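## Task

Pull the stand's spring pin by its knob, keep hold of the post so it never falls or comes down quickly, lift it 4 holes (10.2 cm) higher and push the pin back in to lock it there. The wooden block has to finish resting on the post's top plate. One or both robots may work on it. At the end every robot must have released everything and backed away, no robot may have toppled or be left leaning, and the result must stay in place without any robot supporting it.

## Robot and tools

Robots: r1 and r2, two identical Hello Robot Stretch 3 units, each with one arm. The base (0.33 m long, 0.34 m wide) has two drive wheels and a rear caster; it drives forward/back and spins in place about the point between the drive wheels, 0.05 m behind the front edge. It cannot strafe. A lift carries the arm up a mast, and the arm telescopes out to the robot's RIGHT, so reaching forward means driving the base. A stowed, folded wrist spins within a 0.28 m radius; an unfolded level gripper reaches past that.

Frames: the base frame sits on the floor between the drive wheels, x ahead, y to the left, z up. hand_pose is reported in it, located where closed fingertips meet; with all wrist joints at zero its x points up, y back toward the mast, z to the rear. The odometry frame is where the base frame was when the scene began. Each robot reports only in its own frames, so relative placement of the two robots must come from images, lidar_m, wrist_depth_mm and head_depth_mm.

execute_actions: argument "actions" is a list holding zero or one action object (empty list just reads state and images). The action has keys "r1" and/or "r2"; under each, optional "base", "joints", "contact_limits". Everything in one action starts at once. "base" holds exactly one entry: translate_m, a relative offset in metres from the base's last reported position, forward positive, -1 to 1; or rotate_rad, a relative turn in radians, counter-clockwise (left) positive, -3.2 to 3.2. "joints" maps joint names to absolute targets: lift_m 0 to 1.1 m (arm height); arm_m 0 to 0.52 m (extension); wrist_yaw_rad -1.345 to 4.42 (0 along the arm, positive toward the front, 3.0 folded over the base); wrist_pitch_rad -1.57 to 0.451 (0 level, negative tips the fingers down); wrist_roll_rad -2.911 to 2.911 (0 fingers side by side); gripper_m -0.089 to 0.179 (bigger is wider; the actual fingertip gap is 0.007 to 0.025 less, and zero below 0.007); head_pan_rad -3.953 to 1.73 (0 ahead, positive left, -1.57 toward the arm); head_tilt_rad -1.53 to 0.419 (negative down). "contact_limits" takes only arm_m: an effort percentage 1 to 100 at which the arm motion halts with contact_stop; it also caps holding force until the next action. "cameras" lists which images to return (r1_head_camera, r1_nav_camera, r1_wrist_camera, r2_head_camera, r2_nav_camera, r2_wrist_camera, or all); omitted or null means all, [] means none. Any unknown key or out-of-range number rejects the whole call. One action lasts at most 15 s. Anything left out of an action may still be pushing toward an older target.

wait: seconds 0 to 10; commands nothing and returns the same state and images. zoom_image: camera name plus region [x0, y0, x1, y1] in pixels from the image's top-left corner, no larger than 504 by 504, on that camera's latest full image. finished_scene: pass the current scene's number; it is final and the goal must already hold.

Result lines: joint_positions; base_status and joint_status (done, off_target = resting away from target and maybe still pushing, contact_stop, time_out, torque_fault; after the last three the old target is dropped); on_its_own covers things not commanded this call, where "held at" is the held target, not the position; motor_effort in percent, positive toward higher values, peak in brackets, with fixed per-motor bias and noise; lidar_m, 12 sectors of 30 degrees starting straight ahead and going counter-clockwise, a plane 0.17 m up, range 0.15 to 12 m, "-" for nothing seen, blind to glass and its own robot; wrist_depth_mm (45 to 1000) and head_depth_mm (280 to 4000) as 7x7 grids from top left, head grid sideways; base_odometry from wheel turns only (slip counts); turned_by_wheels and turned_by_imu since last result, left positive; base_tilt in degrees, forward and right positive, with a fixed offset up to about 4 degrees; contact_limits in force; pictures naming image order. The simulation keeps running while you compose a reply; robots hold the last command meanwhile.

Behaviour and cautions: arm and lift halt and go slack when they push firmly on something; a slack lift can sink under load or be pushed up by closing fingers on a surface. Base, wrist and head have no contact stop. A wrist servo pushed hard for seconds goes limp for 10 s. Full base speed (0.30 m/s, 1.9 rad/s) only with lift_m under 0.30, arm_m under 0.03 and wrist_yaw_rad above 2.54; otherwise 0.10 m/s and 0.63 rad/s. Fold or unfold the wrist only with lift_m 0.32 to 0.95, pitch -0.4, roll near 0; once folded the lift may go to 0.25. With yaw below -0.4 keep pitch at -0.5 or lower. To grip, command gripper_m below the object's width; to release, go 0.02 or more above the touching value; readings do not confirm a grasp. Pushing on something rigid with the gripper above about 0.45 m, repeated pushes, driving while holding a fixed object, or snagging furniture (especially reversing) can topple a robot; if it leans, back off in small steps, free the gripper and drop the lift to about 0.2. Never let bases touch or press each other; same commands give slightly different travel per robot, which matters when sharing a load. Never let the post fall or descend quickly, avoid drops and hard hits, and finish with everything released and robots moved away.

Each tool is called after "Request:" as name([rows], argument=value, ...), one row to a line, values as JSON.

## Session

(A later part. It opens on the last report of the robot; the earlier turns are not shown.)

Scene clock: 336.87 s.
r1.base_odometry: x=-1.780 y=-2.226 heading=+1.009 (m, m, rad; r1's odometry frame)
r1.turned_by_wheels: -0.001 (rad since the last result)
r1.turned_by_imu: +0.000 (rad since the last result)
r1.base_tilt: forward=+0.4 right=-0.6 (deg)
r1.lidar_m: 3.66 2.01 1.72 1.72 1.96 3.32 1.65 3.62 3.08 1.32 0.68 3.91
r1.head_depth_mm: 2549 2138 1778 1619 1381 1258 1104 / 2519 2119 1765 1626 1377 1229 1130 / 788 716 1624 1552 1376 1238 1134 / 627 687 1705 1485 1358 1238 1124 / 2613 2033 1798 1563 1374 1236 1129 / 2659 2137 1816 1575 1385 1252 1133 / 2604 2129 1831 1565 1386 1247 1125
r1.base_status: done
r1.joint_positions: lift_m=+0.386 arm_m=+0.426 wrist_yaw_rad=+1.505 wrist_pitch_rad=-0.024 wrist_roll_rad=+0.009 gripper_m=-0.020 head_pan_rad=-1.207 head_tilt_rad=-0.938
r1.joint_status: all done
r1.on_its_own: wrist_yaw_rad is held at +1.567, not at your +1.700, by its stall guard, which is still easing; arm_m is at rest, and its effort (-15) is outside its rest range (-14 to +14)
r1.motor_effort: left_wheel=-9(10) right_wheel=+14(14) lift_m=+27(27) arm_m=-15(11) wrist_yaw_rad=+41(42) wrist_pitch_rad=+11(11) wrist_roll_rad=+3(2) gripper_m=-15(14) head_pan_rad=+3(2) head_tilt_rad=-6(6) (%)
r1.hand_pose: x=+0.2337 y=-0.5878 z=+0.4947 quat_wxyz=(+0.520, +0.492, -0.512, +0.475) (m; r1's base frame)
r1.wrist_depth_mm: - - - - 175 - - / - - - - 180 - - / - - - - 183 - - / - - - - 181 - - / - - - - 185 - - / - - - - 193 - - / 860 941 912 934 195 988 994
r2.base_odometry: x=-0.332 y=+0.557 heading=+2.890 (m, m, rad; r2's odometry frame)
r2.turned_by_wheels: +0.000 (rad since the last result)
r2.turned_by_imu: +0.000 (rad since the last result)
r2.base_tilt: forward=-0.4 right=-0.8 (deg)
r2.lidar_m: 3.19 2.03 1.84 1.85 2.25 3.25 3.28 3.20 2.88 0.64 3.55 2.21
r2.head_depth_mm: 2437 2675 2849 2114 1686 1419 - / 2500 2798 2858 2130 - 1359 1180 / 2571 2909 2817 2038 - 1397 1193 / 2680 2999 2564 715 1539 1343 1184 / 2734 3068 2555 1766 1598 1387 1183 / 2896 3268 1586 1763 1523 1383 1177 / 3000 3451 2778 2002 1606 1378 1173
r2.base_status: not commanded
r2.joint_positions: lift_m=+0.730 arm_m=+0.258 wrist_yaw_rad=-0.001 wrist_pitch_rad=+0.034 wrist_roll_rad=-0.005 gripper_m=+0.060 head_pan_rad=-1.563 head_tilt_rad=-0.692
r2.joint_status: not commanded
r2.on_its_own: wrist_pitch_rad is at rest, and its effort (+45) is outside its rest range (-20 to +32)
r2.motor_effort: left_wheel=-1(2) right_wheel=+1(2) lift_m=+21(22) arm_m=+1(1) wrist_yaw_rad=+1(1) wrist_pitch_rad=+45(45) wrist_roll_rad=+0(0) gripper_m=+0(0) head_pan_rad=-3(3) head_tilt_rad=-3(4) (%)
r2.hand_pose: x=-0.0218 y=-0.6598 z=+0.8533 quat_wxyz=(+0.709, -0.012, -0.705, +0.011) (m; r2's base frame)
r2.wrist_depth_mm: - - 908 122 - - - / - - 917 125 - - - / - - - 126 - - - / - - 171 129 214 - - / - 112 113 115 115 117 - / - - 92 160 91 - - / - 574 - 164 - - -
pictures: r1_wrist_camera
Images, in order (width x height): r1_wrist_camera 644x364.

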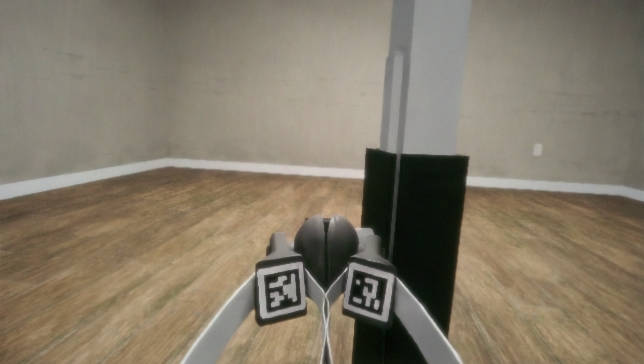

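Request:
execute_actions([
  {"r1":{"joints":{"arm_m":0.49,"wrist_yaw_rad":1.7,"gripper_m":0.035}}},
], cameras=[])

Request:
execute_actions([
  {"r1":{"base":{"translate_m":-0.03}}},
], cameras=[])

Request:
execute_actions([
  {"r1":{"joints":{"arm_m":0.12}}},
], cameras=[])

Request:
execute_actions([
  {"r1":{"base":{"translate_m":0.305},"joints":{"wrist_yaw_rad":0,"gripper_m":0.055,"head_pan_rad":-1.57}}},
], cameras=["r1_wrist_camera","r1_head_camera"])

Scene clock: 346.33 s.
r1.base_odometry: x=-1.780 y=-2.226 heading=+1.010 (m, m, rad; r1's odometry frame)
r1.turned_by_wheels: +0.000 (rad since the last result)
r1.turned_by_imu: +0.001 (rad since the last result)
r1.base_tilt: forward=+0.5 right=-0.5 (deg)
r1.lidar_m: 3.66 2.01 1.73 1.72 1.97 3.30 1.64 3.60 3.07 1.32 0.68 3.91
r1.head_depth_mm: 2581 2099 1802 1501 1384 1257 - / 2491 2129 1759 1554 1380 1234 1124 / 788 717 1635 1564 1379 1245 1138 / 626 684 1712 1513 1368 1236 1125 / 2644 2029 1806 1569 1391 1243 1122 / 2607 2142 1807 1578 1393 1251 1127 / 2606 2150 1810 1575 1393 1246 1126
r1.base_status: not commanded
r1.joint_positions: lift_m=+0.386 arm_m=+0.490 wrist_yaw_rad=+1.707 wrist_pitch_rad=-0.025 wrist_roll_rad=+0.009 gripper_m=+0.035 head_pan_rad=-1.207 head_tilt_rad=-0.938
r1.joint_status: all done
r1.motor_effort: left_wheel=-4(19) right_wheel=+9(36) lift_m=+27(27) arm_m=+7(7) wrist_yaw_rad=-2(43) wrist_pitch_rad=+11(11) wrist_roll_rad=+3(3) gripper_m=+2(82) head_pan_rad=+2(3) head_tilt_rad=-5(6) (%)
r1.hand_pose: x=+0.2318 y=-0.5999 z=+0.4945 quat_wxyz=(+0.470, +0.541, -0.460, +0.525) (m; r1's base frame)
r1.wrist_depth_mm: - - - - 165 - - / - - - - 168 - - / - - - - 170 - - / - - - - 171 - - / - - - - 175 - - / - - - - 178 - - / 880 908 932 924 185 964 984
r2.base_odometry: x=-0.332 y=+0.557 heading=+2.890 (m, m, rad; r2's odometry frame)
r2.turned_by_wheels: +0.000 (rad since the last result)
r2.turned_by_imu: +0.000 (rad since the last result)
r2.base_tilt: forward=-0.5 right=-0.9 (deg)
r2.lidar_m: 3.19 2.03 1.84 1.85 2.25 3.25 3.30 3.19 2.88 0.64 3.56 2.20
r2.head_depth_mm: 2423 2681 2850 2142 1684 1418 - / 2497 2825 2867 2120 - 1356 1180 / 2614 2899 2826 2021 - 1392 1186 / 2727 3017 2571 713 1535 1343 1187 / 2740 3077 2561 1763 1597 1380 1185 / 2889 3266 1567 1832 1530 1379 1177 / 3012 3410 2770 2006 1522 1379 1180
r2.base_status: not commanded
r2.joint_positions: lift_m=+0.730 arm_m=+0.258 wrist_yaw_rad=-0.001 wrist_pitch_rad=+0.034 wrist_roll_rad=-0.005 gripper_m=+0.060 head_pan_rad=-1.563 head_tilt_rad=-0.692
r2.joint_status: not commanded
r2.on_its_own: wrist_pitch_rad is at rest, and its effort (+45) is outside its rest range (-20 to +32)
r2.motor_effort: left_wheel=-1(2) right_wheel=+1(2) lift_m=+22(22) arm_m=+1(1) wrist_yaw_rad=+0(0) wrist_pitch_rad=+45(45) wrist_roll_rad=+0(0) gripper_m=+0(1) head_pan_rad=-3(3) head_tilt_rad=-3(3) (%)
r2.hand_pose: x=-0.0218 y=-0.6598 z=+0.8533 quat_wxyz=(+0.709, -0.012, -0.705, +0.011) (m; r2's base frame)
r2.wrist_depth_mm: - - 902 123 - - - / - - 926 125 - - - / - - - 126 - - - / - - 170 129 215 - - / - 112 113 114 115 117 - / - - 92 161 91 - - / - 571 - 164 - - -
pictures: none
No camera images: the call's "cameras" was empty. Leave "cameras" out to get every camera's image.

Scene clock: 347.87 s.
r1.base_odometry: x=-1.796 y=-2.251 heading=+1.010 (m, m, rad; r1's odometry frame)
r1.turned_by_wheels: +0.000 (rad since the last result)
r1.turned_by_imu: +0.000 (rad since the last result)
r1.base_tilt: forward=+0.4 right=-0.7 (deg)
r1.lidar_m: 3.69 2.02 1.73 1.73 1.97 3.34 1.62 3.61 3.06 1.33 0.69 3.96
r1.head_depth_mm: 2560 2094 1805 1494 1382 1258 - / 2577 2104 1791 1551 1380 1241 1134 / 877 1682 1632 1559 1385 1241 1139 / 628 694 1621 1235 1363 1234 1128 / 2521 1982 1816 1572 1386 1241 1123 / 2593 2158 1810 1569 1389 1244 1123 / 2621 2152 1832 1577 1400 1243 1128
r1.base_status: done
r1.joint_positions: lift_m=+0.386 arm_m=+0.490 wrist_yaw_rad=+1.703 wrist_pitch_rad=-0.024 wrist_roll_rad=+0.009 gripper_m=+0.035 head_pan_rad=-1.207 head_tilt_rad=-0.938
r1.joint_status: not commanded
r1.motor_effort: left_wheel=+0(8) right_wheel=-1(8) lift_m=+26(26) arm_m=+7(8) wrist_yaw_rad=-2(3) wrist_pitch_rad=+11(11) wrist_roll_rad=+3(3) gripper_m=+1(2) head_pan_rad=+3(3) head_tilt_rad=-6(5) (%)
r1.hand_pose: x=+0.2320 y=-0.6010 z=+0.4947 quat_wxyz=(+0.471, +0.540, -0.461, +0.524) (m; r1's base frame)
r1.wrist_depth_mm: - - - - 193 - - / - - - - 199 - - / - - - - 202 - - / - - - - 200 - - / - - - - 207 - - / - - - - - - - / 904 911 929 906 219 996 -
r2.base_odometry: x=-0.332 y=+0.557 heading=+2.890 (m, m, rad; r2's odometry frame)
r2.turned_by_wheels: +0.000 (rad since the last result)
r2.turned_by_imu: +0.000 (rad since the last result)
r2.base_tilt: forward=-0.5 right=-0.8 (deg)
r2.lidar_m: 3.21 2.03 1.84 1.84 2.26 3.26 3.28 3.20 2.87 0.64 3.55 2.21
r2.head_depth_mm: 2427 2659 2841 2134 1688 1425 - / 2497 2786 2832 2130 - 1366 1176 / 2604 2905 2818 2037 - 1388 1190 / 2692 3000 2557 715 1575 1349 1188 / 2795 3122 2645 1820 1611 1383 1181 / 2828 3252 1516 1817 1524 1375 1175 / 3007 3390 2799 1929 984 1376 1182
r2.base_status: not commanded
r2.joint_positions: lift_m=+0.730 arm_m=+0.258 wrist_yaw_rad=-0.001 wrist_pitch_rad=+0.034 wrist_roll_rad=-0.005 gripper_m=+0.060 head_pan_rad=-1.563 head_tilt_rad=-0.692
r2.joint_status: not commanded
r2.on_its_own: wrist_pitch_rad is at rest, and its effort (+45) is outside its rest range (-20 to +32)
r2.motor_effort: left_wheel=-1(2) right_wheel=+1(1) lift_m=+21(22) arm_m=+0(1) wrist_yaw_rad=+0(1) wrist_pitch_rad=+45(45) wrist_roll_rad=+0(0) gripper_m=+0(0) head_pan_rad=-3(3) head_tilt_rad=-3(3) (%)
r2.hand_pose: x=-0.0218 y=-0.6598 z=+0.8533 quat_wxyz=(+0.709, -0.012, -0.705, +0.011) (m; r2's base frame)
r2.wrist_depth_mm: - - 931 122 - - - / - - 927 124 - - - / - - 961 127 - - - / - - 171 129 213 - - / - 112 113 114 115 117 - / - 752 93 160 91 - - / - - - 164 - - -
pictures: none
No camera images: the call's "cameras" was empty. Leave "cameras" out to get every camera's image.

Scene clock: 351.80 s.
r1.base_odometry: x=-1.796 y=-2.251 heading=+1.010 (m, m, rad; r1's odometry frame)
r1.turned_by_wheels: +0.000 (rad since the last result)
r1.turned_by_imu: +0.001 (rad since the last result)
r1.base_tilt: forward=+0.5 right=-0.6 (deg)
r1.lidar_m: 3.68 2.01 1.73 1.73 1.97 3.32 1.62 3.64 3.06 1.33 0.69 3.97
r1.head_depth_mm: 2583 2134 1800 1559 1378 1256 1121 / 2583 2124 1777 1558 1388 1254 1136 / 879 1670 1640 1578 1390 1254 1134 / 631 693 1620 1245 1369 1241 1128 / 2532 1971 1799 1570 1395 1233 1119 / 2641 2131 1819 1574 1396 1239 1123 / 2631 2123 1821 1585 1389 1241 1130
r1.base_status: not commanded
r1.joint_positions: lift_m=+0.386 arm_m=+0.120 wrist_yaw_rad=+1.702 wrist_pitch_rad=-0.024 wrist_roll_rad=+0.009 gripper_m=+0.035 head_pan_rad=-1.207 head_tilt_rad=-0.938
r1.joint_status: all done
r1.motor_effort: left_wheel=+0(0) right_wheel=-1(0) lift_m=+27(26) arm_m=-6(10) wrist_yaw_rad=-1(1) wrist_pitch_rad=+10(11) wrist_roll_rad=+2(2) gripper_m=+1(0) head_pan_rad=+3(3) head_tilt_rad=-6(5) (%)
r1.hand_pose: x=+0.2320 y=-0.2321 z=+0.4947 quat_wxyz=(+0.471, +0.540, -0.461, +0.524) (m; r1's base frame)
r1.wrist_depth_mm: - - - - - - - / - - - - - - - / - - - - - - - / - - - - - - - / - - - - - - - / - - - - - - - / 883 894 901 964 949 - -
r2.base_odometry: x=-0.332 y=+0.557 heading=+2.890 (m, m, rad; r2's odometry frame)
r2.turned_by_wheels: +0.000 (rad since the last result)
r2.turned_by_imu: +0.000 (rad since the last result)
r2.base_tilt: forward=-0.4 right=-0.9 (deg)
r2.lidar_m: 3.19 2.03 1.84 1.85 2.26 3.25 3.27 3.22 2.87 0.64 3.55 2.21
r2.head_depth_mm: 2407 2680 2844 2113 1691 1414 - / 2536 2779 2886 2131 - 1365 1180 / 2599 2920 2838 2036 - 1391 1188 / 2683 3031 2600 714 1638 1338 1187 / 2787 3179 2692 1715 1638 1388 1182 / 2855 3222 1528 1638 1627 1386 1180 / 3020 3435 2765 2094 1656 1370 1173
r2.base_status: not commanded
r2.joint_positions: lift_m=+0.730 arm_m=+0.258 wrist_yaw_rad=-0.001 wrist_pitch_rad=+0.034 wrist_roll_rad=-0.005 gripper_m=+0.060 head_pan_rad=-1.563 head_tilt_rad=-0.692
r2.joint_status: not commanded
r2.on_its_own: wrist_pitch_rad is at rest, and its effort (+45) is outside its rest range (-20 to +32)
r2.motor_effort: left_wheel=-1(2) right_wheel=+0(1) lift_m=+22(22) arm_m=+1(0) wrist_yaw_rad=+0(1) wrist_pitch_rad=+45(45) wrist_roll_rad=+0(0) gripper_m=-1(0) head_pan_rad=-2(3) head_tilt_rad=-4(3) (%)
r2.hand_pose: x=-0.0218 y=-0.6598 z=+0.8533 quat_wxyz=(+0.709, -0.012, -0.705, +0.011) (m; r2's base frame)
r2.wrist_depth_mm: - - 935 123 - - - / - - 935 125 - - - / - - 959 127 - - - / - - 171 129 215 - - / - 112 113 114 116 117 - / - 738 92 160 91 - - / - - 661 164 - - -
pictures: none
No camera images: the call's "cameras" was empty. Leave "cameras" out to get every camera's image.

Scene clock: 355.90 s.
r1.base_odometry: x=-1.633 y=-1.993 heading=+1.010 (m, m, rad; r1's odometry frame)
r1.turned_by_wheels: +0.000 (rad since the last result)
r1.turned_by_imu: +0.001 (rad since the last result)
r1.base_tilt: forward=+0.3 right=-0.6 (deg)
r1.lidar_m: 3.53 1.93 1.66 1.66 1.89 3.19 1.92 3.72 3.11 0.62 3.58 3.67
r1.head_depth_mm: 2560 2094 1796 1563 1377 1240 1117 / 2584 2059 1797 1557 1378 1250 - / 595 640 1725 1549 1374 - 1145 / 801 694 1620 1541 1370 1243 1139 / 2529 2124 1650 1558 1382 1242 1126 / 2630 2150 1807 1576 1392 1243 1132 / 2596 2142 1808 1584 1394 1252 1127
r1.base_status: done
r1.joint_positions: lift_m=+0.386 arm_m=+0.120 wrist_yaw_rad=+0.003 wrist_pitch_rad=-0.024 wrist_roll_rad=+0.009 gripper_m=+0.055 head_pan_rad=-1.563 head_tilt_rad=-0.938
r1.joint_status: all done
r1.motor_effort: left_wheel=+0(4) right_wheel=-1(3) lift_m=+26(27) arm_m=-7(8) wrist_yaw_rad=-1(6) wrist_pitch_rad=+10(11) wrist_roll_rad=+2(2) gripper_m=-1(73) head_pan_rad=-2(17) head_tilt_rad=-6(6) (%)
r1.hand_pose: x=-0.0208 y=-0.5210 z=+0.4947 quat_wxyz=(+0.704, +0.010, -0.710, -0.008) (m; r1's base frame)
r1.wrist_depth_mm: - - - - - - - / - - - - - - - / - - - - - - - / - - - 271 - - - / - - - 280 - - - / - - 883 284 - - - / 909 938 875 862 924 - -
r2.base_odometry: x=-0.332 y=+0.557 heading=+2.890 (m, m, rad; r2's odometry frame)
r2.turned_by_wheels: +0.000 (rad since the last result)
r2.turned_by_imu: +0.000 (rad since the last result)
r2.base_tilt: forward=-0.5 right=-0.8 (deg)
r2.lidar_m: 3.19 2.03 1.84 1.85 2.26 3.25 3.26 3.18 2.87 0.64 3.54 2.21
r2.head_depth_mm: 2432 2670 2845 2141 1695 1416 - / 2507 2805 2885 2116 - 1359 1177 / 2591 2924 2845 2031 - 1385 1186 / 2675 2939 1341 717 1608 1342 1185 / 2783 3150 2673 2007 1640 1392 1187 / 2896 3332 2802 2076 1661 1380 1180 / 3023 3418 2781 2067 1664 1379 1179
r2.base_status: not commanded
r2.joint_positions: lift_m=+0.730 arm_m=+0.258 wrist_yaw_rad=-0.001 wrist_pitch_rad=+0.034 wrist_roll_rad=-0.005 gripper_m=+0.060 head_pan_rad=-1.563 head_tilt_rad=-0.692
r2.joint_status: not commanded
r2.on_its_own: wrist_pitch_rad is at rest, and its effort (+45) is outside its rest range (-20 to +32)
r2.motor_effort: left_wheel=-1(2) right_wheel=+1(1) lift_m=+22(22) arm_m=+1(0) wrist_yaw_rad=+0(1) wrist_pitch_rad=+45(45) wrist_roll_rad=+0(0) gripper_m=-1(1) head_pan_rad=-3(3) head_tilt_rad=-3(5) (%)
r2.hand_pose: x=-0.0218 y=-0.6598 z=+0.8533 quat_wxyz=(+0.709, -0.012, -0.705, +0.011) (m; r2's base frame)
r2.wrist_depth_mm: - - - 123 - - - / - - - 125 - - - / - - - 127 - - - / - - 171 129 216 - - / - 112 113 114 115 117 - / - - 92 160 91 - - / - - - 165 - - -
pictures: r1_head_camera (sideways: a quarter turn clockwise sets it upright), r1_wrist_camera
Images, in order (width x height): r1_head_camera 896x504, r1_wrist_camera 644x364.

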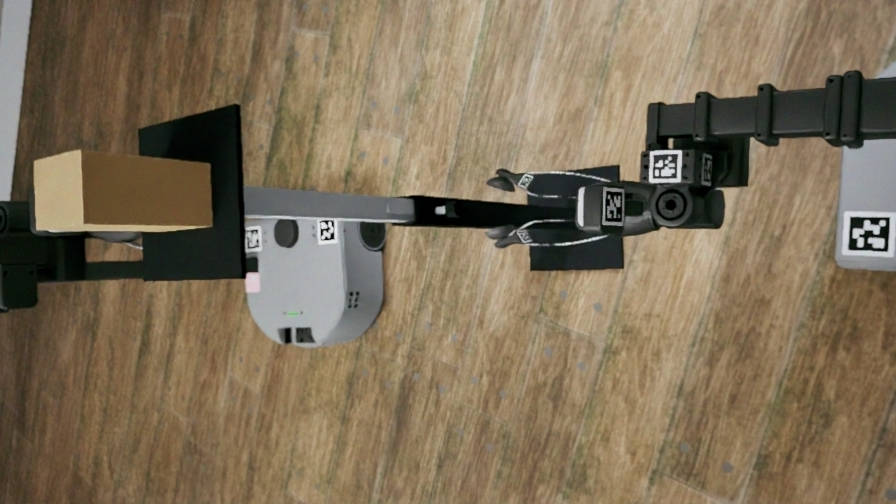

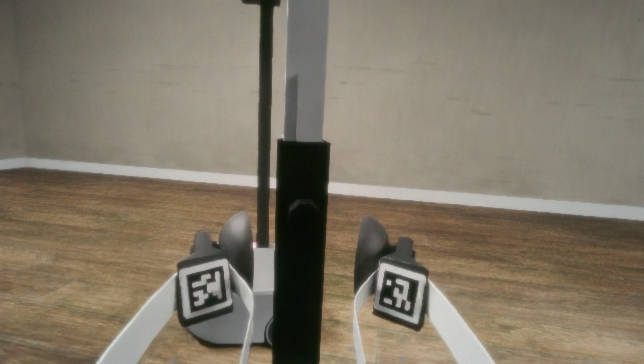

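Request:
execute_actions([
  {"r1":{"joints":{"wrist_roll_rad":1.57,"gripper_m":0.07,"arm_m":0.17}}},
], cameras=["r1_head_camera","r1_wrist_camera"])

Scene clock: 367.90 s.
r1.base_odometry: x=-1.633 y=-1.993 heading=+1.010 (m, m, rad; r1's odometry frame)
r1.turned_by_wheels: +0.000 (rad since the last result)
r1.turned_by_imu: +0.001 (rad since the last result)
r1.base_tilt: forward=+0.6 right=-0.5 (deg)
r1.lidar_m: 3.53 1.94 1.65 1.66 1.89 3.19 1.92 3.69 3.13 0.62 3.59 3.68
r1.head_depth_mm: 2595 2106 1795 1557 1371 1235 1118 / 2538 2059 1803 1553 1406 1243 - / 593 641 1725 1569 1433 1217 1143 / 798 694 1621 1535 1374 1238 1137 / 2534 2123 1647 1574 1389 1246 1128 / 2608 2127 1817 1575 1403 1242 1124 / 2590 2150 1802 1574 1386 1246 1125
r1.base_status: not commanded
r1.joint_positions: lift_m=+0.386 arm_m=+0.170 wrist_yaw_rad=+0.002 wrist_pitch_rad=-0.024 wrist_roll_rad=+1.565 gripper_m=+0.070 head_pan_rad=-1.563 head_tilt_rad=-0.938
r1.joint_status: all done
r1.motor_effort: left_wheel=-1(0) right_wheel=+0(1) lift_m=+26(27) arm_m=+7(8) wrist_yaw_rad=-2(1) wrist_pitch_rad=+10(10) wrist_roll_rad=+2(4) gripper_m=+1(63) head_pan_rad=-2(2) head_tilt_rad=-6(5) (%)
r1.hand_pose: x=-0.0208 y=-0.5701 z=+0.4946 quat_wxyz=(+0.003, +0.001, -1.000, -0.012) (m; r1's base frame)
r1.wrist_depth_mm: - - - - - 918 595 / - - - - - 893 595 / - - - - - 867 581 / 404 999 - - 919 787 586 / 221 225 221 223 229 231 237 / - - - - - 804 565 / - - - - - 769 570
r2.base_odometry: x=-0.332 y=+0.557 heading=+2.890 (m, m, rad; r2's odometry frame)
r2.turned_by_wheels: +0.000 (rad since the last result)
r2.turned_by_imu: +0.000 (rad since the last result)
r2.base_tilt: forward=-0.5 right=-0.9 (deg)
r2.lidar_m: 3.20 2.03 1.84 1.85 2.26 3.26 3.27 3.20 2.87 0.64 3.58 2.20
r2.head_depth_mm: 2422 2687 2860 2136 1700 1414 - / 2512 2793 2863 2113 - 1365 1180 / 2584 2877 2846 2029 - 1392 1185 / 2686 2928 1334 713 1610 1345 1183 / 2808 3122 2695 2019 1640 1387 1183 / 2895 3273 2801 2096 1661 1376 1183 / 3011 3427 2773 2082 1660 1376 1175
r2.base_status: not commanded
r2.joint_positions: lift_m=+0.730 arm_m=+0.258 wrist_yaw_rad=-0.001 wrist_pitch_rad=+0.034 wrist_roll_rad=-0.005 gripper_m=+0.060 head_pan_rad=-1.563 head_tilt_rad=-0.692
r2.joint_status: not commanded
r2.on_its_own: wrist_pitch_rad is at rest, and its effort (+45) is outside its rest range (-20 to +32)
r2.motor_effort: left_wheel=-1(2) right_wheel=+1(1) lift_m=+21(22) arm_m=+0(1) wrist_yaw_rad=+1(1) wrist_pitch_rad=+45(45) wrist_roll_rad=+0(0) gripper_m=+0(1) head_pan_rad=-2(3) head_tilt_rad=-4(4) (%)
r2.hand_pose: x=-0.0218 y=-0.6598 z=+0.8533 quat_wxyz=(+0.709, -0.012, -0.705, +0.011) (m; r2's base frame)
r2.wrist_depth_mm: - - - 123 - - - / - - - 124 - - - / - - - 127 - - - / - - 170 129 216 - - / - 112 113 115 116 117 - / - - 92 161 91 - - / - - - 164 - - -
pictures: r1_head_camera (sideways: a quarter turn clockwise sets it upright), r1_wrist_camera
Images, in order (width x height): r1_head_camera 896x504, r1_wrist_camera 644x364.

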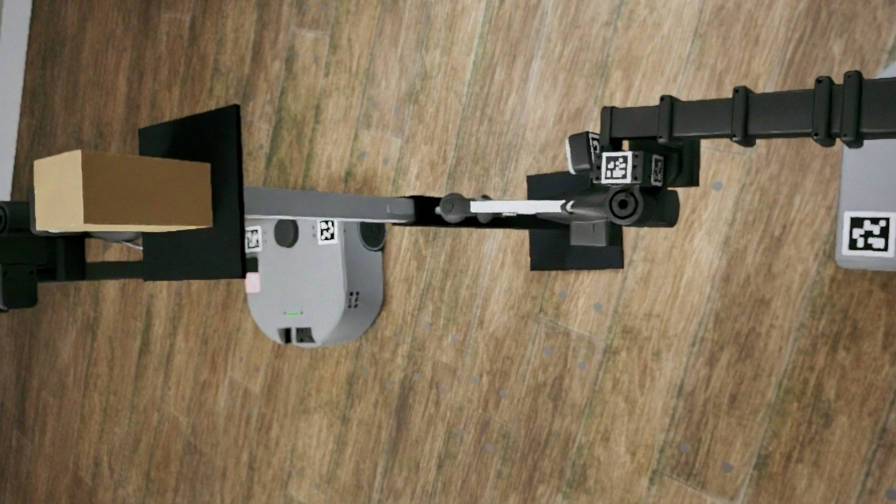

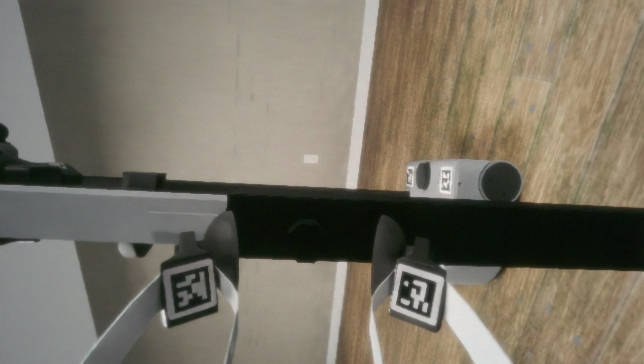

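Request:
execute_actions([
  {"r1":{"joints":{"arm_m":0.215},"contact_limits":{"arm_m":12}}},
], cameras=["r1_wrist_camera"])

Request:
execute_actions([
  {"r1":{"joints":{"arm_m":0.212,"gripper_m":-0.06}}},
], cameras=["r1_wrist_camera"])

Request:
execute_actions([
  {"r1":{"joints":{"arm_m":0.19}}},
], cameras=["r1_wrist_camera"])

Scene clock: 372.33 s.
r1.base_odometry: x=-1.633 y=-1.993 heading=+1.010 (m, m, rad; r1's odometry frame)
r1.turned_by_wheels: +0.000 (rad since the last result)
r1.turned_by_imu: +0.001 (rad since the last result)
r1.base_tilt: forward=+0.4 right=-0.7 (deg)
r1.lidar_m: 3.54 1.94 1.65 1.66 1.89 3.21 1.92 3.71 3.15 0.62 3.57 3.66
r1.head_depth_mm: 2558 2131 1795 1570 1382 1234 1121 / 2562 2060 1802 1560 1402 1247 - / 593 639 1722 1569 - 1240 1145 / 800 694 1625 1542 1358 1233 1140 / 2518 2125 1660 1561 1388 1234 1125 / 2606 2141 1817 1573 1397 1237 1124 / 2613 2144 1821 1583 1397 1253 1132
r1.base_status: not commanded
r1.joint_positions: lift_m=+0.386 arm_m=+0.207 wrist_yaw_rad=+0.001 wrist_pitch_rad=-0.021 wrist_roll_rad=+1.566 gripper_m=+0.070 head_pan_rad=-1.563 head_tilt_rad=-0.939
r1.joint_status: arm_m contact_stop (moved +0.037 of +0.045)
r1.on_its_own: arm_m is slack since a contact_stop, until your next command for it (your +0.215 is given up)
r1.motor_effort: left_wheel=-1(1) right_wheel=+1(2) lift_m=+26(27) arm_m=+0(11) wrist_yaw_rad=-1(1) wrist_pitch_rad=+9(10) wrist_roll_rad=+2(2) gripper_m=-1(1) head_pan_rad=-2(2) head_tilt_rad=-5(5) (%)
r1.contact_limits: arm_m 12 (drawing in: default 32, maximum 53; extending or still: default 44, maximum 72)
r1.hand_pose: x=-0.0210 y=-0.6074 z=+0.4953 quat_wxyz=(+0.003, +0.001, -1.000, -0.011) (m; r1's base frame)
r1.wrist_depth_mm: - - - - - 882 600 / - - - - - 878 600 / - - - - - 901 591 / 458 - - - - 743 601 / 186 187 184 187 189 192 198 / - - - 187 - 195 198 / - - - - - 790 566
r2.base_odometry: x=-0.332 y=+0.557 heading=+2.890 (m, m, rad; r2's odometry frame)
r2.turned_by_wheels: +0.000 (rad since the last result)
r2.turned_by_imu: +0.000 (rad since the last result)
r2.base_tilt: forward=-0.4 right=-0.8 (deg)
r2.lidar_m: 3.19 2.02 1.84 1.85 2.25 3.25 3.28 3.20 2.87 0.64 3.54 2.21
r2.head_depth_mm: 2437 2662 2833 2148 1704 1412 - / 2495 2786 2881 2116 - 1364 1180 / 2604 2895 2819 2046 - 1390 1188 / 2667 2932 1341 713 1615 1346 1182 / 2813 3117 2689 2016 1647 1383 1184 / 2936 3305 2788 2077 1666 1378 1178 / 3006 3402 2746 2083 1652 1371 1180
r2.base_status: not commanded
r2.joint_positions: lift_m=+0.730 arm_m=+0.258 wrist_yaw_rad=-0.001 wrist_pitch_rad=+0.034 wrist_roll_rad=-0.005 gripper_m=+0.060 head_pan_rad=-1.563 head_tilt_rad=-0.692
r2.joint_status: not commanded
r2.on_its_own: wrist_pitch_rad is at rest, and its effort (+45) is outside its rest range (-20 to +32)
r2.motor_effort: left_wheel=+0(2) right_wheel=+1(1) lift_m=+22(22) arm_m=+1(0) wrist_yaw_rad=+1(0) wrist_pitch_rad=+45(45) wrist_roll_rad=+0(0) gripper_m=-1(0) head_pan_rad=-2(3) head_tilt_rad=-3(4) (%)
r2.hand_pose: x=-0.0218 y=-0.6598 z=+0.8533 quat_wxyz=(+0.709, -0.012, -0.705, +0.011) (m; r2's base frame)
r2.wrist_depth_mm: - - - 123 - - - / - - - 124 - - - / - - - 127 - - - / - - 171 129 215 - - / - 112 113 114 116 117 - / - - 93 160 91 - - / - - - 165 - - -
pictures: r1_wrist_camera
Images, in order (width x height): r1_wrist_camera 644x364.

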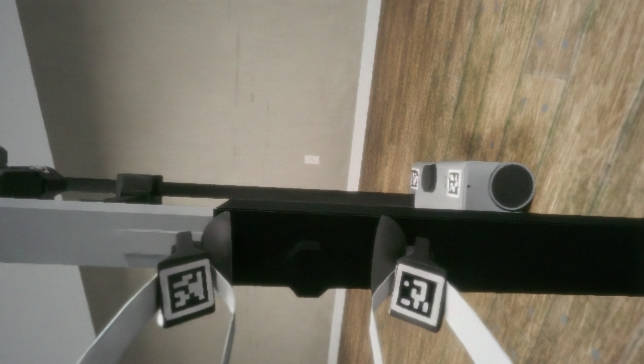

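not run: a stop came earlier in this reply.

not run: a stop came earlier in this reply.

Request:
execute_actions([
  {"r1":{"joints":{"arm_m":0.207,"gripper_m":-0.05}}},
], cameras=["r1_wrist_camera"])

Request:
execute_actions([
  {"r1":{"joints":{"arm_m":0.185}}},
], cameras=["r1_wrist_camera","r1_head_camera"])

Scene clock: 376.63 s.
r1.base_odometry: x=-1.633 y=-1.993 heading=+1.009 (m, m, rad; r1's odometry frame)
r1.turned_by_wheels: +0.000 (rad since the last result)
r1.turned_by_imu: +0.000 (rad since the last result)
r1.base_tilt: forward=+0.5 right=-0.7 (deg)
r1.lidar_m: 3.53 1.94 1.65 1.66 1.89 3.19 1.91 3.72 3.14 0.63 3.57 3.66
r1.head_depth_mm: 2620 2103 1800 1566 1388 1233 1118 / 2585 2068 1784 1560 1407 1257 - / 595 643 1742 1556 1429 1230 1142 / 798 694 1634 1549 1377 1250 1134 / 2517 2132 1655 1566 1387 1240 1120 / 2588 2128 1832 1569 1393 1240 1131 / 2636 2152 1814 1575 1394 1245 1130
r1.base_status: not commanded
r1.joint_positions: lift_m=+0.386 arm_m=+0.205 wrist_yaw_rad=-0.003 wrist_pitch_rad=-0.004 wrist_roll_rad=+1.567 gripper_m=-0.049 head_pan_rad=-1.563 head_tilt_rad=-0.939
r1.joint_status: all done
r1.on_its_own: arm_m is at rest, and its effort (+26) is outside its rest range (-14 to +14)
r1.motor_effort: left_wheel=-4(4) right_wheel=+7(7) lift_m=+31(31) arm_m=+26(31) wrist_yaw_rad=+2(2) wrist_pitch_rad=+1(9) wrist_roll_rad=+1(2) gripper_m=-29(100) head_pan_rad=-2(2) head_tilt_rad=-6(5) (%)
r1.hand_pose: x=-0.0221 y=-0.6065 z=+0.4995 quat_wxyz=(+0.002, -0.001, -1.000, -0.002) (m; r1's base frame)
r1.wrist_depth_mm: - - - - - 970 618 / - - - - - 907 617 / - - - - - 883 607 / 449 - - - - 738 601 / 190 190 189 187 191 193 198 / - - - 151 192 196 198 / - - - - - 852 596
r2.base_odometry: x=-0.332 y=+0.557 heading=+2.890 (m, m, rad; r2's odometry frame)
r2.turned_by_wheels: +0.000 (rad since the last result)
r2.turned_by_imu: +0.000 (rad since the last result)
r2.base_tilt: forward=-0.5 right=-0.8 (deg)
r2.lidar_m: 3.20 2.03 1.84 1.85 2.26 3.26 3.27 3.19 2.88 0.64 3.54 2.21
r2.head_depth_mm: 2431 2642 2821 2127 1683 1428 - / 2497 2818 2871 2128 - 1363 1179 / 2593 2894 2857 2043 - 1390 1185 / 2634 2925 1338 714 1617 1343 1190 / 2787 3137 2690 2015 1638 1381 1176 / 2888 3295 2804 2067 1665 1382 1180 / 3006 3415 2802 2063 1656 1373 1179
r2.base_status: not commanded
r2.joint_positions: lift_m=+0.730 arm_m=+0.258 wrist_yaw_rad=-0.001 wrist_pitch_rad=+0.034 wrist_roll_rad=-0.005 gripper_m=+0.060 head_pan_rad=-1.563 head_tilt_rad=-0.692
r2.joint_status: not commanded
r2.on_its_own: wrist_pitch_rad is at rest, and its effort (+45) is outside its rest range (-20 to +32)
r2.motor_effort: left_wheel=-1(2) right_wheel=+0(0) lift_m=+21(22) arm_m=+1(1) wrist_yaw_rad=+0(0) wrist_pitch_rad=+45(45) wrist_roll_rad=+0(0) gripper_m=-1(0) head_pan_rad=-4(3) head_tilt_rad=-4(4) (%)
r2.hand_pose: x=-0.0218 y=-0.6598 z=+0.8533 quat_wxyz=(+0.709, -0.012, -0.705, +0.011) (m; r2's base frame)
r2.wrist_depth_mm: - - - 122 - - - / - - - 125 - - - / - - - 127 - - - / - - 171 129 215 - - / - 112 113 114 116 117 - / - - 92 160 91 - - / - - - 164 - - -
pictures: r1_wrist_camera
Images, in order (width x height): r1_wrist_camera 644x364.

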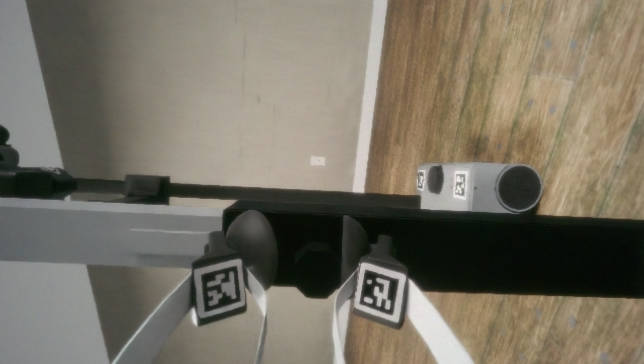

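Scene clock: 377.87 s.
r1.base_odometry: x=-1.633 y=-1.993 heading=+1.010 (m, m, rad; r1's odometry frame)
r1.turned_by_wheels: +0.000 (rad since the last result)
r1.turned_by_imu: +0.001 (rad since the last result)
r1.base_tilt: forward=+0.5 right=-0.6 (deg)
r1.lidar_m: 3.52 1.93 1.65 1.66 1.88 3.19 1.91 3.72 3.15 0.63 3.56 3.67
r1.head_depth_mm: 2564 2085 1798 1551 1387 1238 1123 / 2557 2053 1786 1561 1399 1251 - / 591 639 1720 1565 1433 1221 1142 / 806 690 1615 1535 1375 1240 1142 / 2495 2128 1658 1578 1379 1236 1121 / 2626 2120 1798 1568 1388 1247 1125 / 2628 2143 1827 1572 1382 1240 1127
r1.base_status: not commanded
r1.joint_positions: lift_m=+0.386 arm_m=+0.186 wrist_yaw_rad=-0.002 wrist_pitch_rad=-0.023 wrist_roll_rad=+1.568 gripper_m=-0.043 head_pan_rad=-1.563 head_tilt_rad=-0.939
r1.joint_status: all done
r1.on_its_own: gripper_m is held at -0.044, not at your -0.050, by its stall guard, which is still easing
r1.motor_effort: left_wheel=-1(4) right_wheel=+1(7) lift_m=+32(31) arm_m=-8(25) wrist_yaw_rad=+2(3) wrist_pitch_rad=+10(11) wrist_roll_rad=+1(1) gripper_m=-20(32) head_pan_rad=-2(2) head_tilt_rad=-6(5) (%)
r1.hand_pose: x=-0.0219 y=-0.5862 z=+0.4947 quat_wxyz=(+0.002, -0.001, -1.000, -0.012) (m; r1's base frame)
r1.wrist_depth_mm: - - - - - 895 598 / - - - - - 881 604 / - - - - - 860 590 / 463 - - - - 764 588 / 205 209 207 207 212 215 219 / - - - - 865 722 527 / - - - - - 817 570
r2.base_odometry: x=-0.332 y=+0.557 heading=+2.890 (m, m, rad; r2's odometry frame)
r2.turned_by_wheels: +0.000 (rad since the last result)
r2.turned_by_imu: +0.000 (rad since the last result)
r2.base_tilt: forward=-0.6 right=-0.8 (deg)
r2.lidar_m: 3.19 2.03 1.84 1.85 2.25 3.25 3.27 3.19 2.87 0.64 3.53 2.21
r2.head_depth_mm: 2436 2683 2864 2126 1693 1416 - / 2518 2777 2840 2120 - 1366 1182 / 2596 2889 2823 2030 - 1394 1186 / 2689 2923 1344 712 1605 1347 1187 / 2817 3170 2687 2040 1633 1379 1182 / 2906 3284 2795 2086 1658 1379 1187 / 2992 3455 2772 2083 1643 1383 1177
r2.base_status: not commanded
r2.joint_positions: lift_m=+0.730 arm_m=+0.258 wrist_yaw_rad=-0.001 wrist_pitch_rad=+0.034 wrist_roll_rad=-0.005 gripper_m=+0.060 head_pan_rad=-1.563 head_tilt_rad=-0.692
r2.joint_status: not commanded
r2.on_its_own: wrist_pitch_rad is at rest, and its effort (+45) is outside its rest range (-20 to +32)
r2.motor_effort: left_wheel=-1(2) right_wheel=+1(1) lift_m=+22(22) arm_m=+0(0) wrist_yaw_rad=+0(1) wrist_pitch_rad=+45(45) wrist_roll_rad=+0(0) gripper_m=-1(0) head_pan_rad=-3(3) head_tilt_rad=-4(5) (%)
r2.hand_pose: x=-0.0218 y=-0.6598 z=+0.8533 quat_wxyz=(+0.709, -0.012, -0.705, +0.011) (m; r2's base frame)
r2.wrist_depth_mm: - - - 122 - - - / - - - 124 - - - / - - - 127 - - - / - - 171 129 216 - - / - 112 113 115 115 117 - / - - 92 160 91 - - / - - - 164 - - -
pictures: r1_head_camera (sideways: a quarter turn clockwise sets it upright), r1_wrist_camera
Images, in order (width x height): r1_head_camera 896x504, r1_wrist_camera 644x364.

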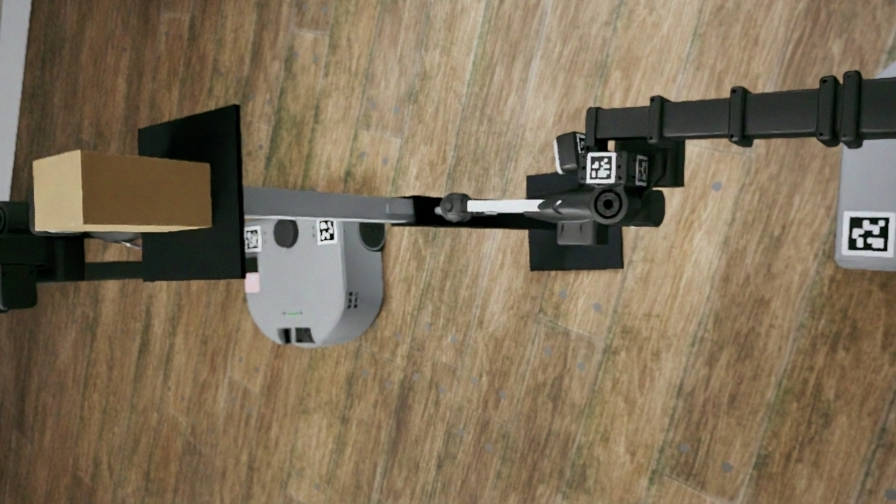

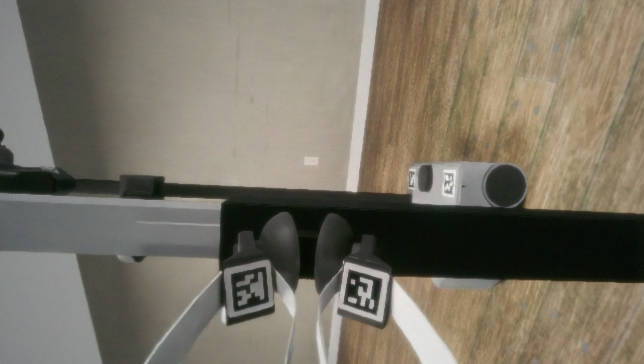

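Request:
execute_actions([
  {"r2":{"joints":{"lift_m":0.745}}},
], cameras=["r1_wrist_camera","r1_head_camera"])

Scene clock: 380.17 s.
r1.base_odometry: x=-1.633 y=-1.993 heading=+1.010 (m, m, rad; r1's odometry frame)
r1.turned_by_wheels: +0.000 (rad since the last result)
r1.turned_by_imu: +0.000 (rad since the last result)
r1.base_tilt: forward=+0.7 right=-0.7 (deg)
r1.lidar_m: 3.52 1.94 1.66 1.66 1.89 3.19 1.92 3.69 3.15 0.62 3.54 3.67
r1.head_depth_mm: 2553 2117 1789 1556 1385 1237 1121 / 2598 1987 1808 1555 1394 1248 - / 589 639 1717 1569 1431 1218 1141 / 807 692 1621 1541 1374 1245 1134 / 2604 2122 1652 1564 1382 1240 1119 / 2575 2143 1816 1579 1385 1240 1130 / 2592 2160 1813 1562 1388 1245 1125
r1.base_status: not commanded
r1.joint_positions: lift_m=+0.386 arm_m=+0.186 wrist_yaw_rad=-0.002 wrist_pitch_rad=-0.023 wrist_roll_rad=+1.568 gripper_m=-0.040 head_pan_rad=-1.563 head_tilt_rad=-0.939
r1.joint_status: not commanded
r1.on_its_own: gripper_m is held at -0.041, not at your -0.050, by its stall guard, which is not easing now
r1.motor_effort: left_wheel=-1(1) right_wheel=+1(1) lift_m=+32(32) arm_m=-9(9) wrist_yaw_rad=+3(1) wrist_pitch_rad=+10(10) wrist_roll_rad=+1(1) gripper_m=-20(19) head_pan_rad=-2(2) head_tilt_rad=-5(5) (%)
r1.hand_pose: x=-0.0219 y=-0.5862 z=+0.4947 quat_wxyz=(+0.002, -0.001, -1.000, -0.012) (m; r1's base frame)
r1.wrist_depth_mm: - - - - - 890 616 / - - - - - 882 598 / - - - - - 878 597 / 487 - - - - 770 588 / 205 207 206 208 212 215 218 / - - - - 868 740 523 / - - - - - 862 572
r2.base_odometry: x=-0.332 y=+0.557 heading=+2.890 (m, m, rad; r2's odometry frame)
r2.turned_by_wheels: +0.000 (rad since the last result)
r2.turned_by_imu: +0.000 (rad since the last result)
r2.base_tilt: forward=-0.4 right=-0.8 (deg)
r2.lidar_m: 3.19 2.03 1.84 1.85 2.25 3.26 3.28 3.18 2.87 0.64 3.54 2.21
r2.head_depth_mm: 2419 2702 2834 2119 1680 1420 - / 2533 2795 2861 2194 - 1359 1181 / 2584 2873 2807 2093 - 1388 1186 / 2689 2914 1341 714 1603 1341 1188 / 2748 3137 2679 2010 1639 1384 1176 / 2921 3243 2807 2080 1661 1376 1179 / 3026 3431 2793 2074 1652 1385 1171
r2.base_status: not commanded
r2.joint_positions: lift_m=+0.744 arm_m=+0.258 wrist_yaw_rad=-0.001 wrist_pitch_rad=-0.012 wrist_roll_rad=-0.005 gripper_m=+0.060 head_pan_rad=-1.563 head_tilt_rad=-0.692
r2.joint_status: all done
r2.on_its_own: wrist_pitch_rad is at rest, and its effort (+62) is outside its rest range (-20 to +32)
r2.motor_effort: left_wheel=-2(0) right_wheel=+1(1) lift_m=+34(34) arm_m=+1(0) wrist_yaw_rad=+1(1) wrist_pitch_rad=+62(63) wrist_roll_rad=+0(0) gripper_m=+0(0) head_pan_rad=-1(3) head_tilt_rad=-3(3) (%)
r2.hand_pose: x=-0.0218 y=-0.6589 z=+0.8558 quat_wxyz=(+0.709, +0.004, -0.705, -0.005) (m; r2's base frame)
r2.wrist_depth_mm: - - - 119 - - - / - - - 122 - - - / - - - 125 - - - / - - 171 128 205 - - / - 121 122 123 125 126 - / - 94 93 96 92 97 - / - - - 169 - - -
pictures: r1_head_camera (sideways: a quarter turn clockwise sets it upright), r1_wrist_camera
Images, in order (width x height): r1_head_camera 896x504, r1_wrist_camera 644x364.

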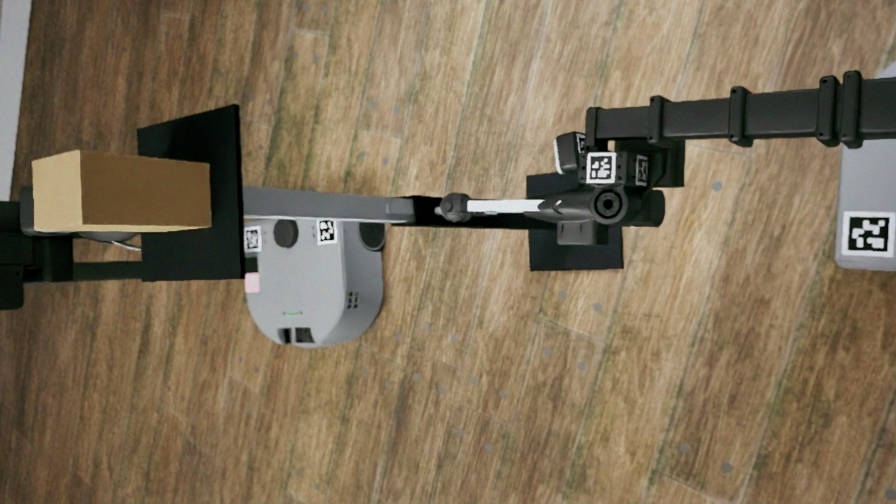

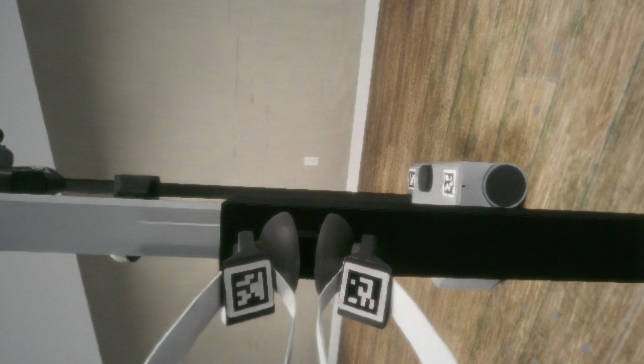

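Still engaged, but gripping. Refloat and pull further.

Request:
execute_actions([
  {"r2":{"joints":{"lift_m":0.7295}}},
], cameras=[])

Request:
execute_actions([
  {"r1":{"joints":{"arm_m":0.178}}},
], cameras=["r1_wrist_camera","r1_head_camera"])

Scene clock: 382.67 s.
r1.base_odometry: x=-1.633 y=-1.993 heading=+1.010 (m, m, rad; r1's odometry frame)
r1.turned_by_wheels: +0.000 (rad since the last result)
r1.turned_by_imu: +0.000 (rad since the last result)
r1.base_tilt: forward=+0.4 right=-0.7 (deg)
r1.lidar_m: 3.56 1.94 1.65 1.66 1.89 3.18 1.92 3.71 3.13 0.62 3.56 3.66
r1.head_depth_mm: 2574 2113 1806 1562 1381 1234 1128 / 2545 2082 1806 1561 1403 1243 - / 592 639 1724 1572 1431 1227 1145 / 797 693 1615 1538 1360 1234 1136 / 2544 2139 1658 1568 1389 1239 1120 / 2603 2136 1822 1569 1386 1247 1128 / 2600 2155 1814 1581 1390 1251 1125
r1.base_status: not commanded
r1.joint_positions: lift_m=+0.386 arm_m=+0.186 wrist_yaw_rad=-0.002 wrist_pitch_rad=-0.023 wrist_roll_rad=+1.568 gripper_m=-0.040 head_pan_rad=-1.563 head_tilt_rad=-0.939
r1.joint_status: not commanded
r1.on_its_own: gripper_m is held at -0.041, not at your -0.050, by its stall guard, which is not easing now
r1.motor_effort: left_wheel=-1(1) right_wheel=+1(1) lift_m=+32(31) arm_m=-9(9) wrist_yaw_rad=+2(0) wrist_pitch_rad=+10(10) wrist_roll_rad=+1(1) gripper_m=-21(20) head_pan_rad=-2(2) head_tilt_rad=-4(5) (%)
r1.hand_pose: x=-0.0219 y=-0.5862 z=+0.4947 quat_wxyz=(+0.002, -0.001, -1.000, -0.012) (m; r1's base frame)
r1.wrist_depth_mm: - - - - - 875 600 / - - - - - 906 590 / - - - - - 871 594 / 464 - - - - 754 586 / 207 208 205 206 214 217 219 / - - - - 839 743 533 / - - - - - 833 578
r2.base_odometry: x=-0.332 y=+0.557 heading=+2.890 (m, m, rad; r2's odometry frame)
r2.turned_by_wheels: +0.000 (rad since the last result)
r2.turned_by_imu: +0.000 (rad since the last result)
r2.base_tilt: forward=-0.6 right=-0.8 (deg)
r2.lidar_m: 3.21 2.03 1.84 1.85 2.27 3.25 3.27 3.20 2.88 0.64 3.53 2.21
r2.head_depth_mm: 2404 2669 2830 2140 1702 1413 - / 2519 2766 2862 2125 - 1361 1185 / 2606 2910 2862 2033 - 1396 1194 / 2659 2909 1336 713 1608 1347 1188 / 2801 3174 2658 2015 1640 1382 1181 / 2914 3270 2823 2105 1672 1382 1181 / 3030 3447 2774 2057 1656 1380 1173
r2.base_status: not commanded
r2.joint_positions: lift_m=+0.730 arm_m=+0.258 wrist_yaw_rad=-0.001 wrist_pitch_rad=+0.034 wrist_roll_rad=-0.005 gripper_m=+0.060 head_pan_rad=-1.563 head_tilt_rad=-0.692
r2.joint_status: all done
r2.on_its_own: wrist_pitch_rad is at rest, and its effort (+45) is outside its rest range (-20 to +32)
r2.motor_effort: left_wheel=-1(1) right_wheel=+1(2) lift_m=+21(30) arm_m=+1(0) wrist_yaw_rad=+1(1) wrist_pitch_rad=+45(62) wrist_roll_rad=+0(0) gripper_m=+0(0) head_pan_rad=-2(3) head_tilt_rad=-3(4) (%)
r2.hand_pose: x=-0.0218 y=-0.6598 z=+0.8529 quat_wxyz=(+0.709, -0.012, -0.705, +0.011) (m; r2's base frame)
r2.wrist_depth_mm: - - - 122 - - - / - - - 124 - - - / - - - 127 - - - / - - 170 129 215 - - / - 112 113 114 115 116 - / - - 92 160 92 - - / - - - 164 - - -
pictures: none
No camera images: the call's "cameras" was empty. Leave "cameras" out to get every camera's image.

Scene clock: 383.40 s.
r1.base_odometry: x=-1.633 y=-1.993 heading=+1.010 (m, m, rad; r1's odometry frame)
r1.turned_by_wheels: +0.000 (rad since the last result)
r1.turned_by_imu: +0.000 (rad since the last result)
r1.base_tilt: forward=+0.4 right=-0.6 (deg)
r1.lidar_m: 3.53 1.94 1.65 1.66 1.90 3.18 1.92 3.71 3.14 0.62 3.59 3.67
r1.head_depth_mm: 2588 2101 1793 1562 1394 1245 1120 / 2541 2058 1811 1563 1400 1244 - / 593 641 1721 1570 1422 1213 1149 / 804 694 1602 1543 1367 1240 1138 / 2505 2145 1657 1569 1379 1241 1119 / 2592 2137 1794 1571 1392 1243 1127 / 2650 2148 1815 1581 1392 1246 1133
r1.base_status: not commanded
r1.joint_positions: lift_m=+0.386 arm_m=+0.179 wrist_yaw_rad=-0.002 wrist_pitch_rad=-0.023 wrist_roll_rad=+1.568 gripper_m=-0.040 head_pan_rad=-1.563 head_tilt_rad=-0.939
r1.joint_status: all done
r1.on_its_own: gripper_m is held at -0.041, not at your -0.050, by its stall guard, which is not easing now
r1.motor_effort: left_wheel=-1(1) right_wheel=+1(1) lift_m=+31(32) arm_m=-8(9) wrist_yaw_rad=+2(1) wrist_pitch_rad=+10(10) wrist_roll_rad=+1(1) gripper_m=-19(21) head_pan_rad=-2(2) head_tilt_rad=-6(5) (%)
r1.hand_pose: x=-0.0219 y=-0.5791 z=+0.4947 quat_wxyz=(+0.002, -0.001, -1.000, -0.012) (m; r1's base frame)
r1.wrist_depth_mm: - - - - - 881 603 / - - - - - 902 600 / - - - - - 880 592 / 476 - - - - 778 600 / 213 215 212 214 216 223 227 / - - - - - 802 538 / - - - - - 819 582
r2.base_odometry: x=-0.332 y=+0.557 heading=+2.890 (m, m, rad; r2's odometry frame)
r2.turned_by_wheels: +0.000 (rad since the last result)
r2.turned_by_imu: +0.000 (rad since the last result)
r2.base_tilt: forward=-0.5 right=-0.8 (deg)
r2.lidar_m: 3.19 2.03 1.84 1.85 2.26 3.24 3.27 3.20 2.88 0.64 3.55 2.21
r2.head_depth_mm: 2435 2678 2885 2125 1683 1407 - / 2498 2783 2904 2115 - 1353 1180 / 2604 2932 2846 2047 - 1386 1190 / 2677 2915 1335 712 1605 1341 1189 / 2809 3179 2678 2012 1637 1383 1180 / 2907 3298 2792 2089 1663 1374 1185 / 3005 3462 2793 2080 1665 1365 1179
r2.base_status: not commanded
r2.joint_positions: lift_m=+0.730 arm_m=+0.258 wrist_yaw_rad=-0.001 wrist_pitch_rad=+0.034 wrist_roll_rad=-0.005 gripper_m=+0.060 head_pan_rad=-1.563 head_tilt_rad=-0.692
r2.joint_status: not commanded
r2.on_its_own: wrist_pitch_rad is at rest, and its effort (+45) is outside its rest range (-20 to +32)
r2.motor_effort: left_wheel=-2(0) right_wheel=+1(1) lift_m=+21(21) arm_m=+0(1) wrist_yaw_rad=+1(1) wrist_pitch_rad=+45(45) wrist_roll_rad=+0(0) gripper_m=-1(0) head_pan_rad=-3(2) head_tilt_rad=-4(2) (%)
r2.hand_pose: x=-0.0218 y=-0.6598 z=+0.8529 quat_wxyz=(+0.709, -0.012, -0.705, +0.011) (m; r2's base frame)
r2.wrist_depth_mm: - - - 122 - - - / - - - 125 - - - / - - - 127 - - - / - - 172 129 217 - - / - 112 113 114 115 116 - / - - 92 161 91 - - / - - - 165 - - -
pictures: r1_head_camera (sideways: a quarter turn clockwise sets it upright), r1_wrist_camera
Images, in order (width x height): r1_head_camera 896x504, r1_wrist_camera 644x364.

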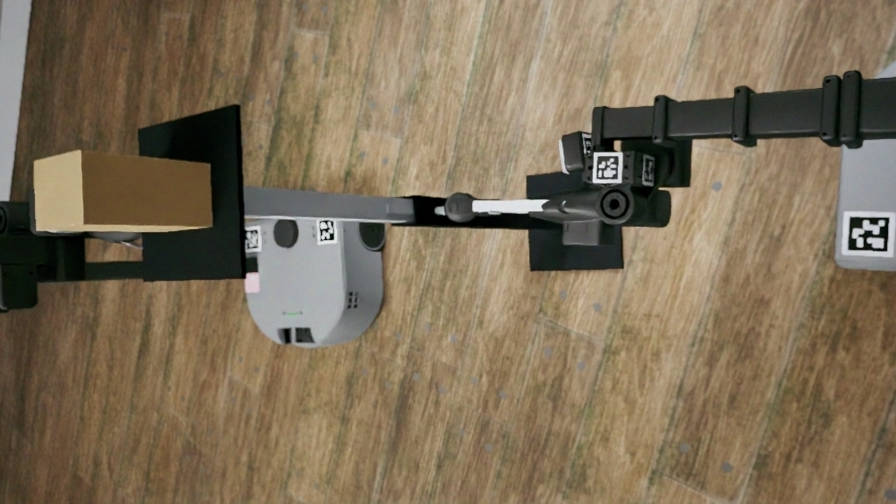

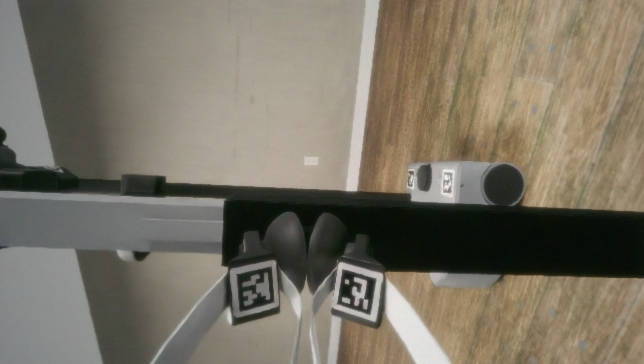

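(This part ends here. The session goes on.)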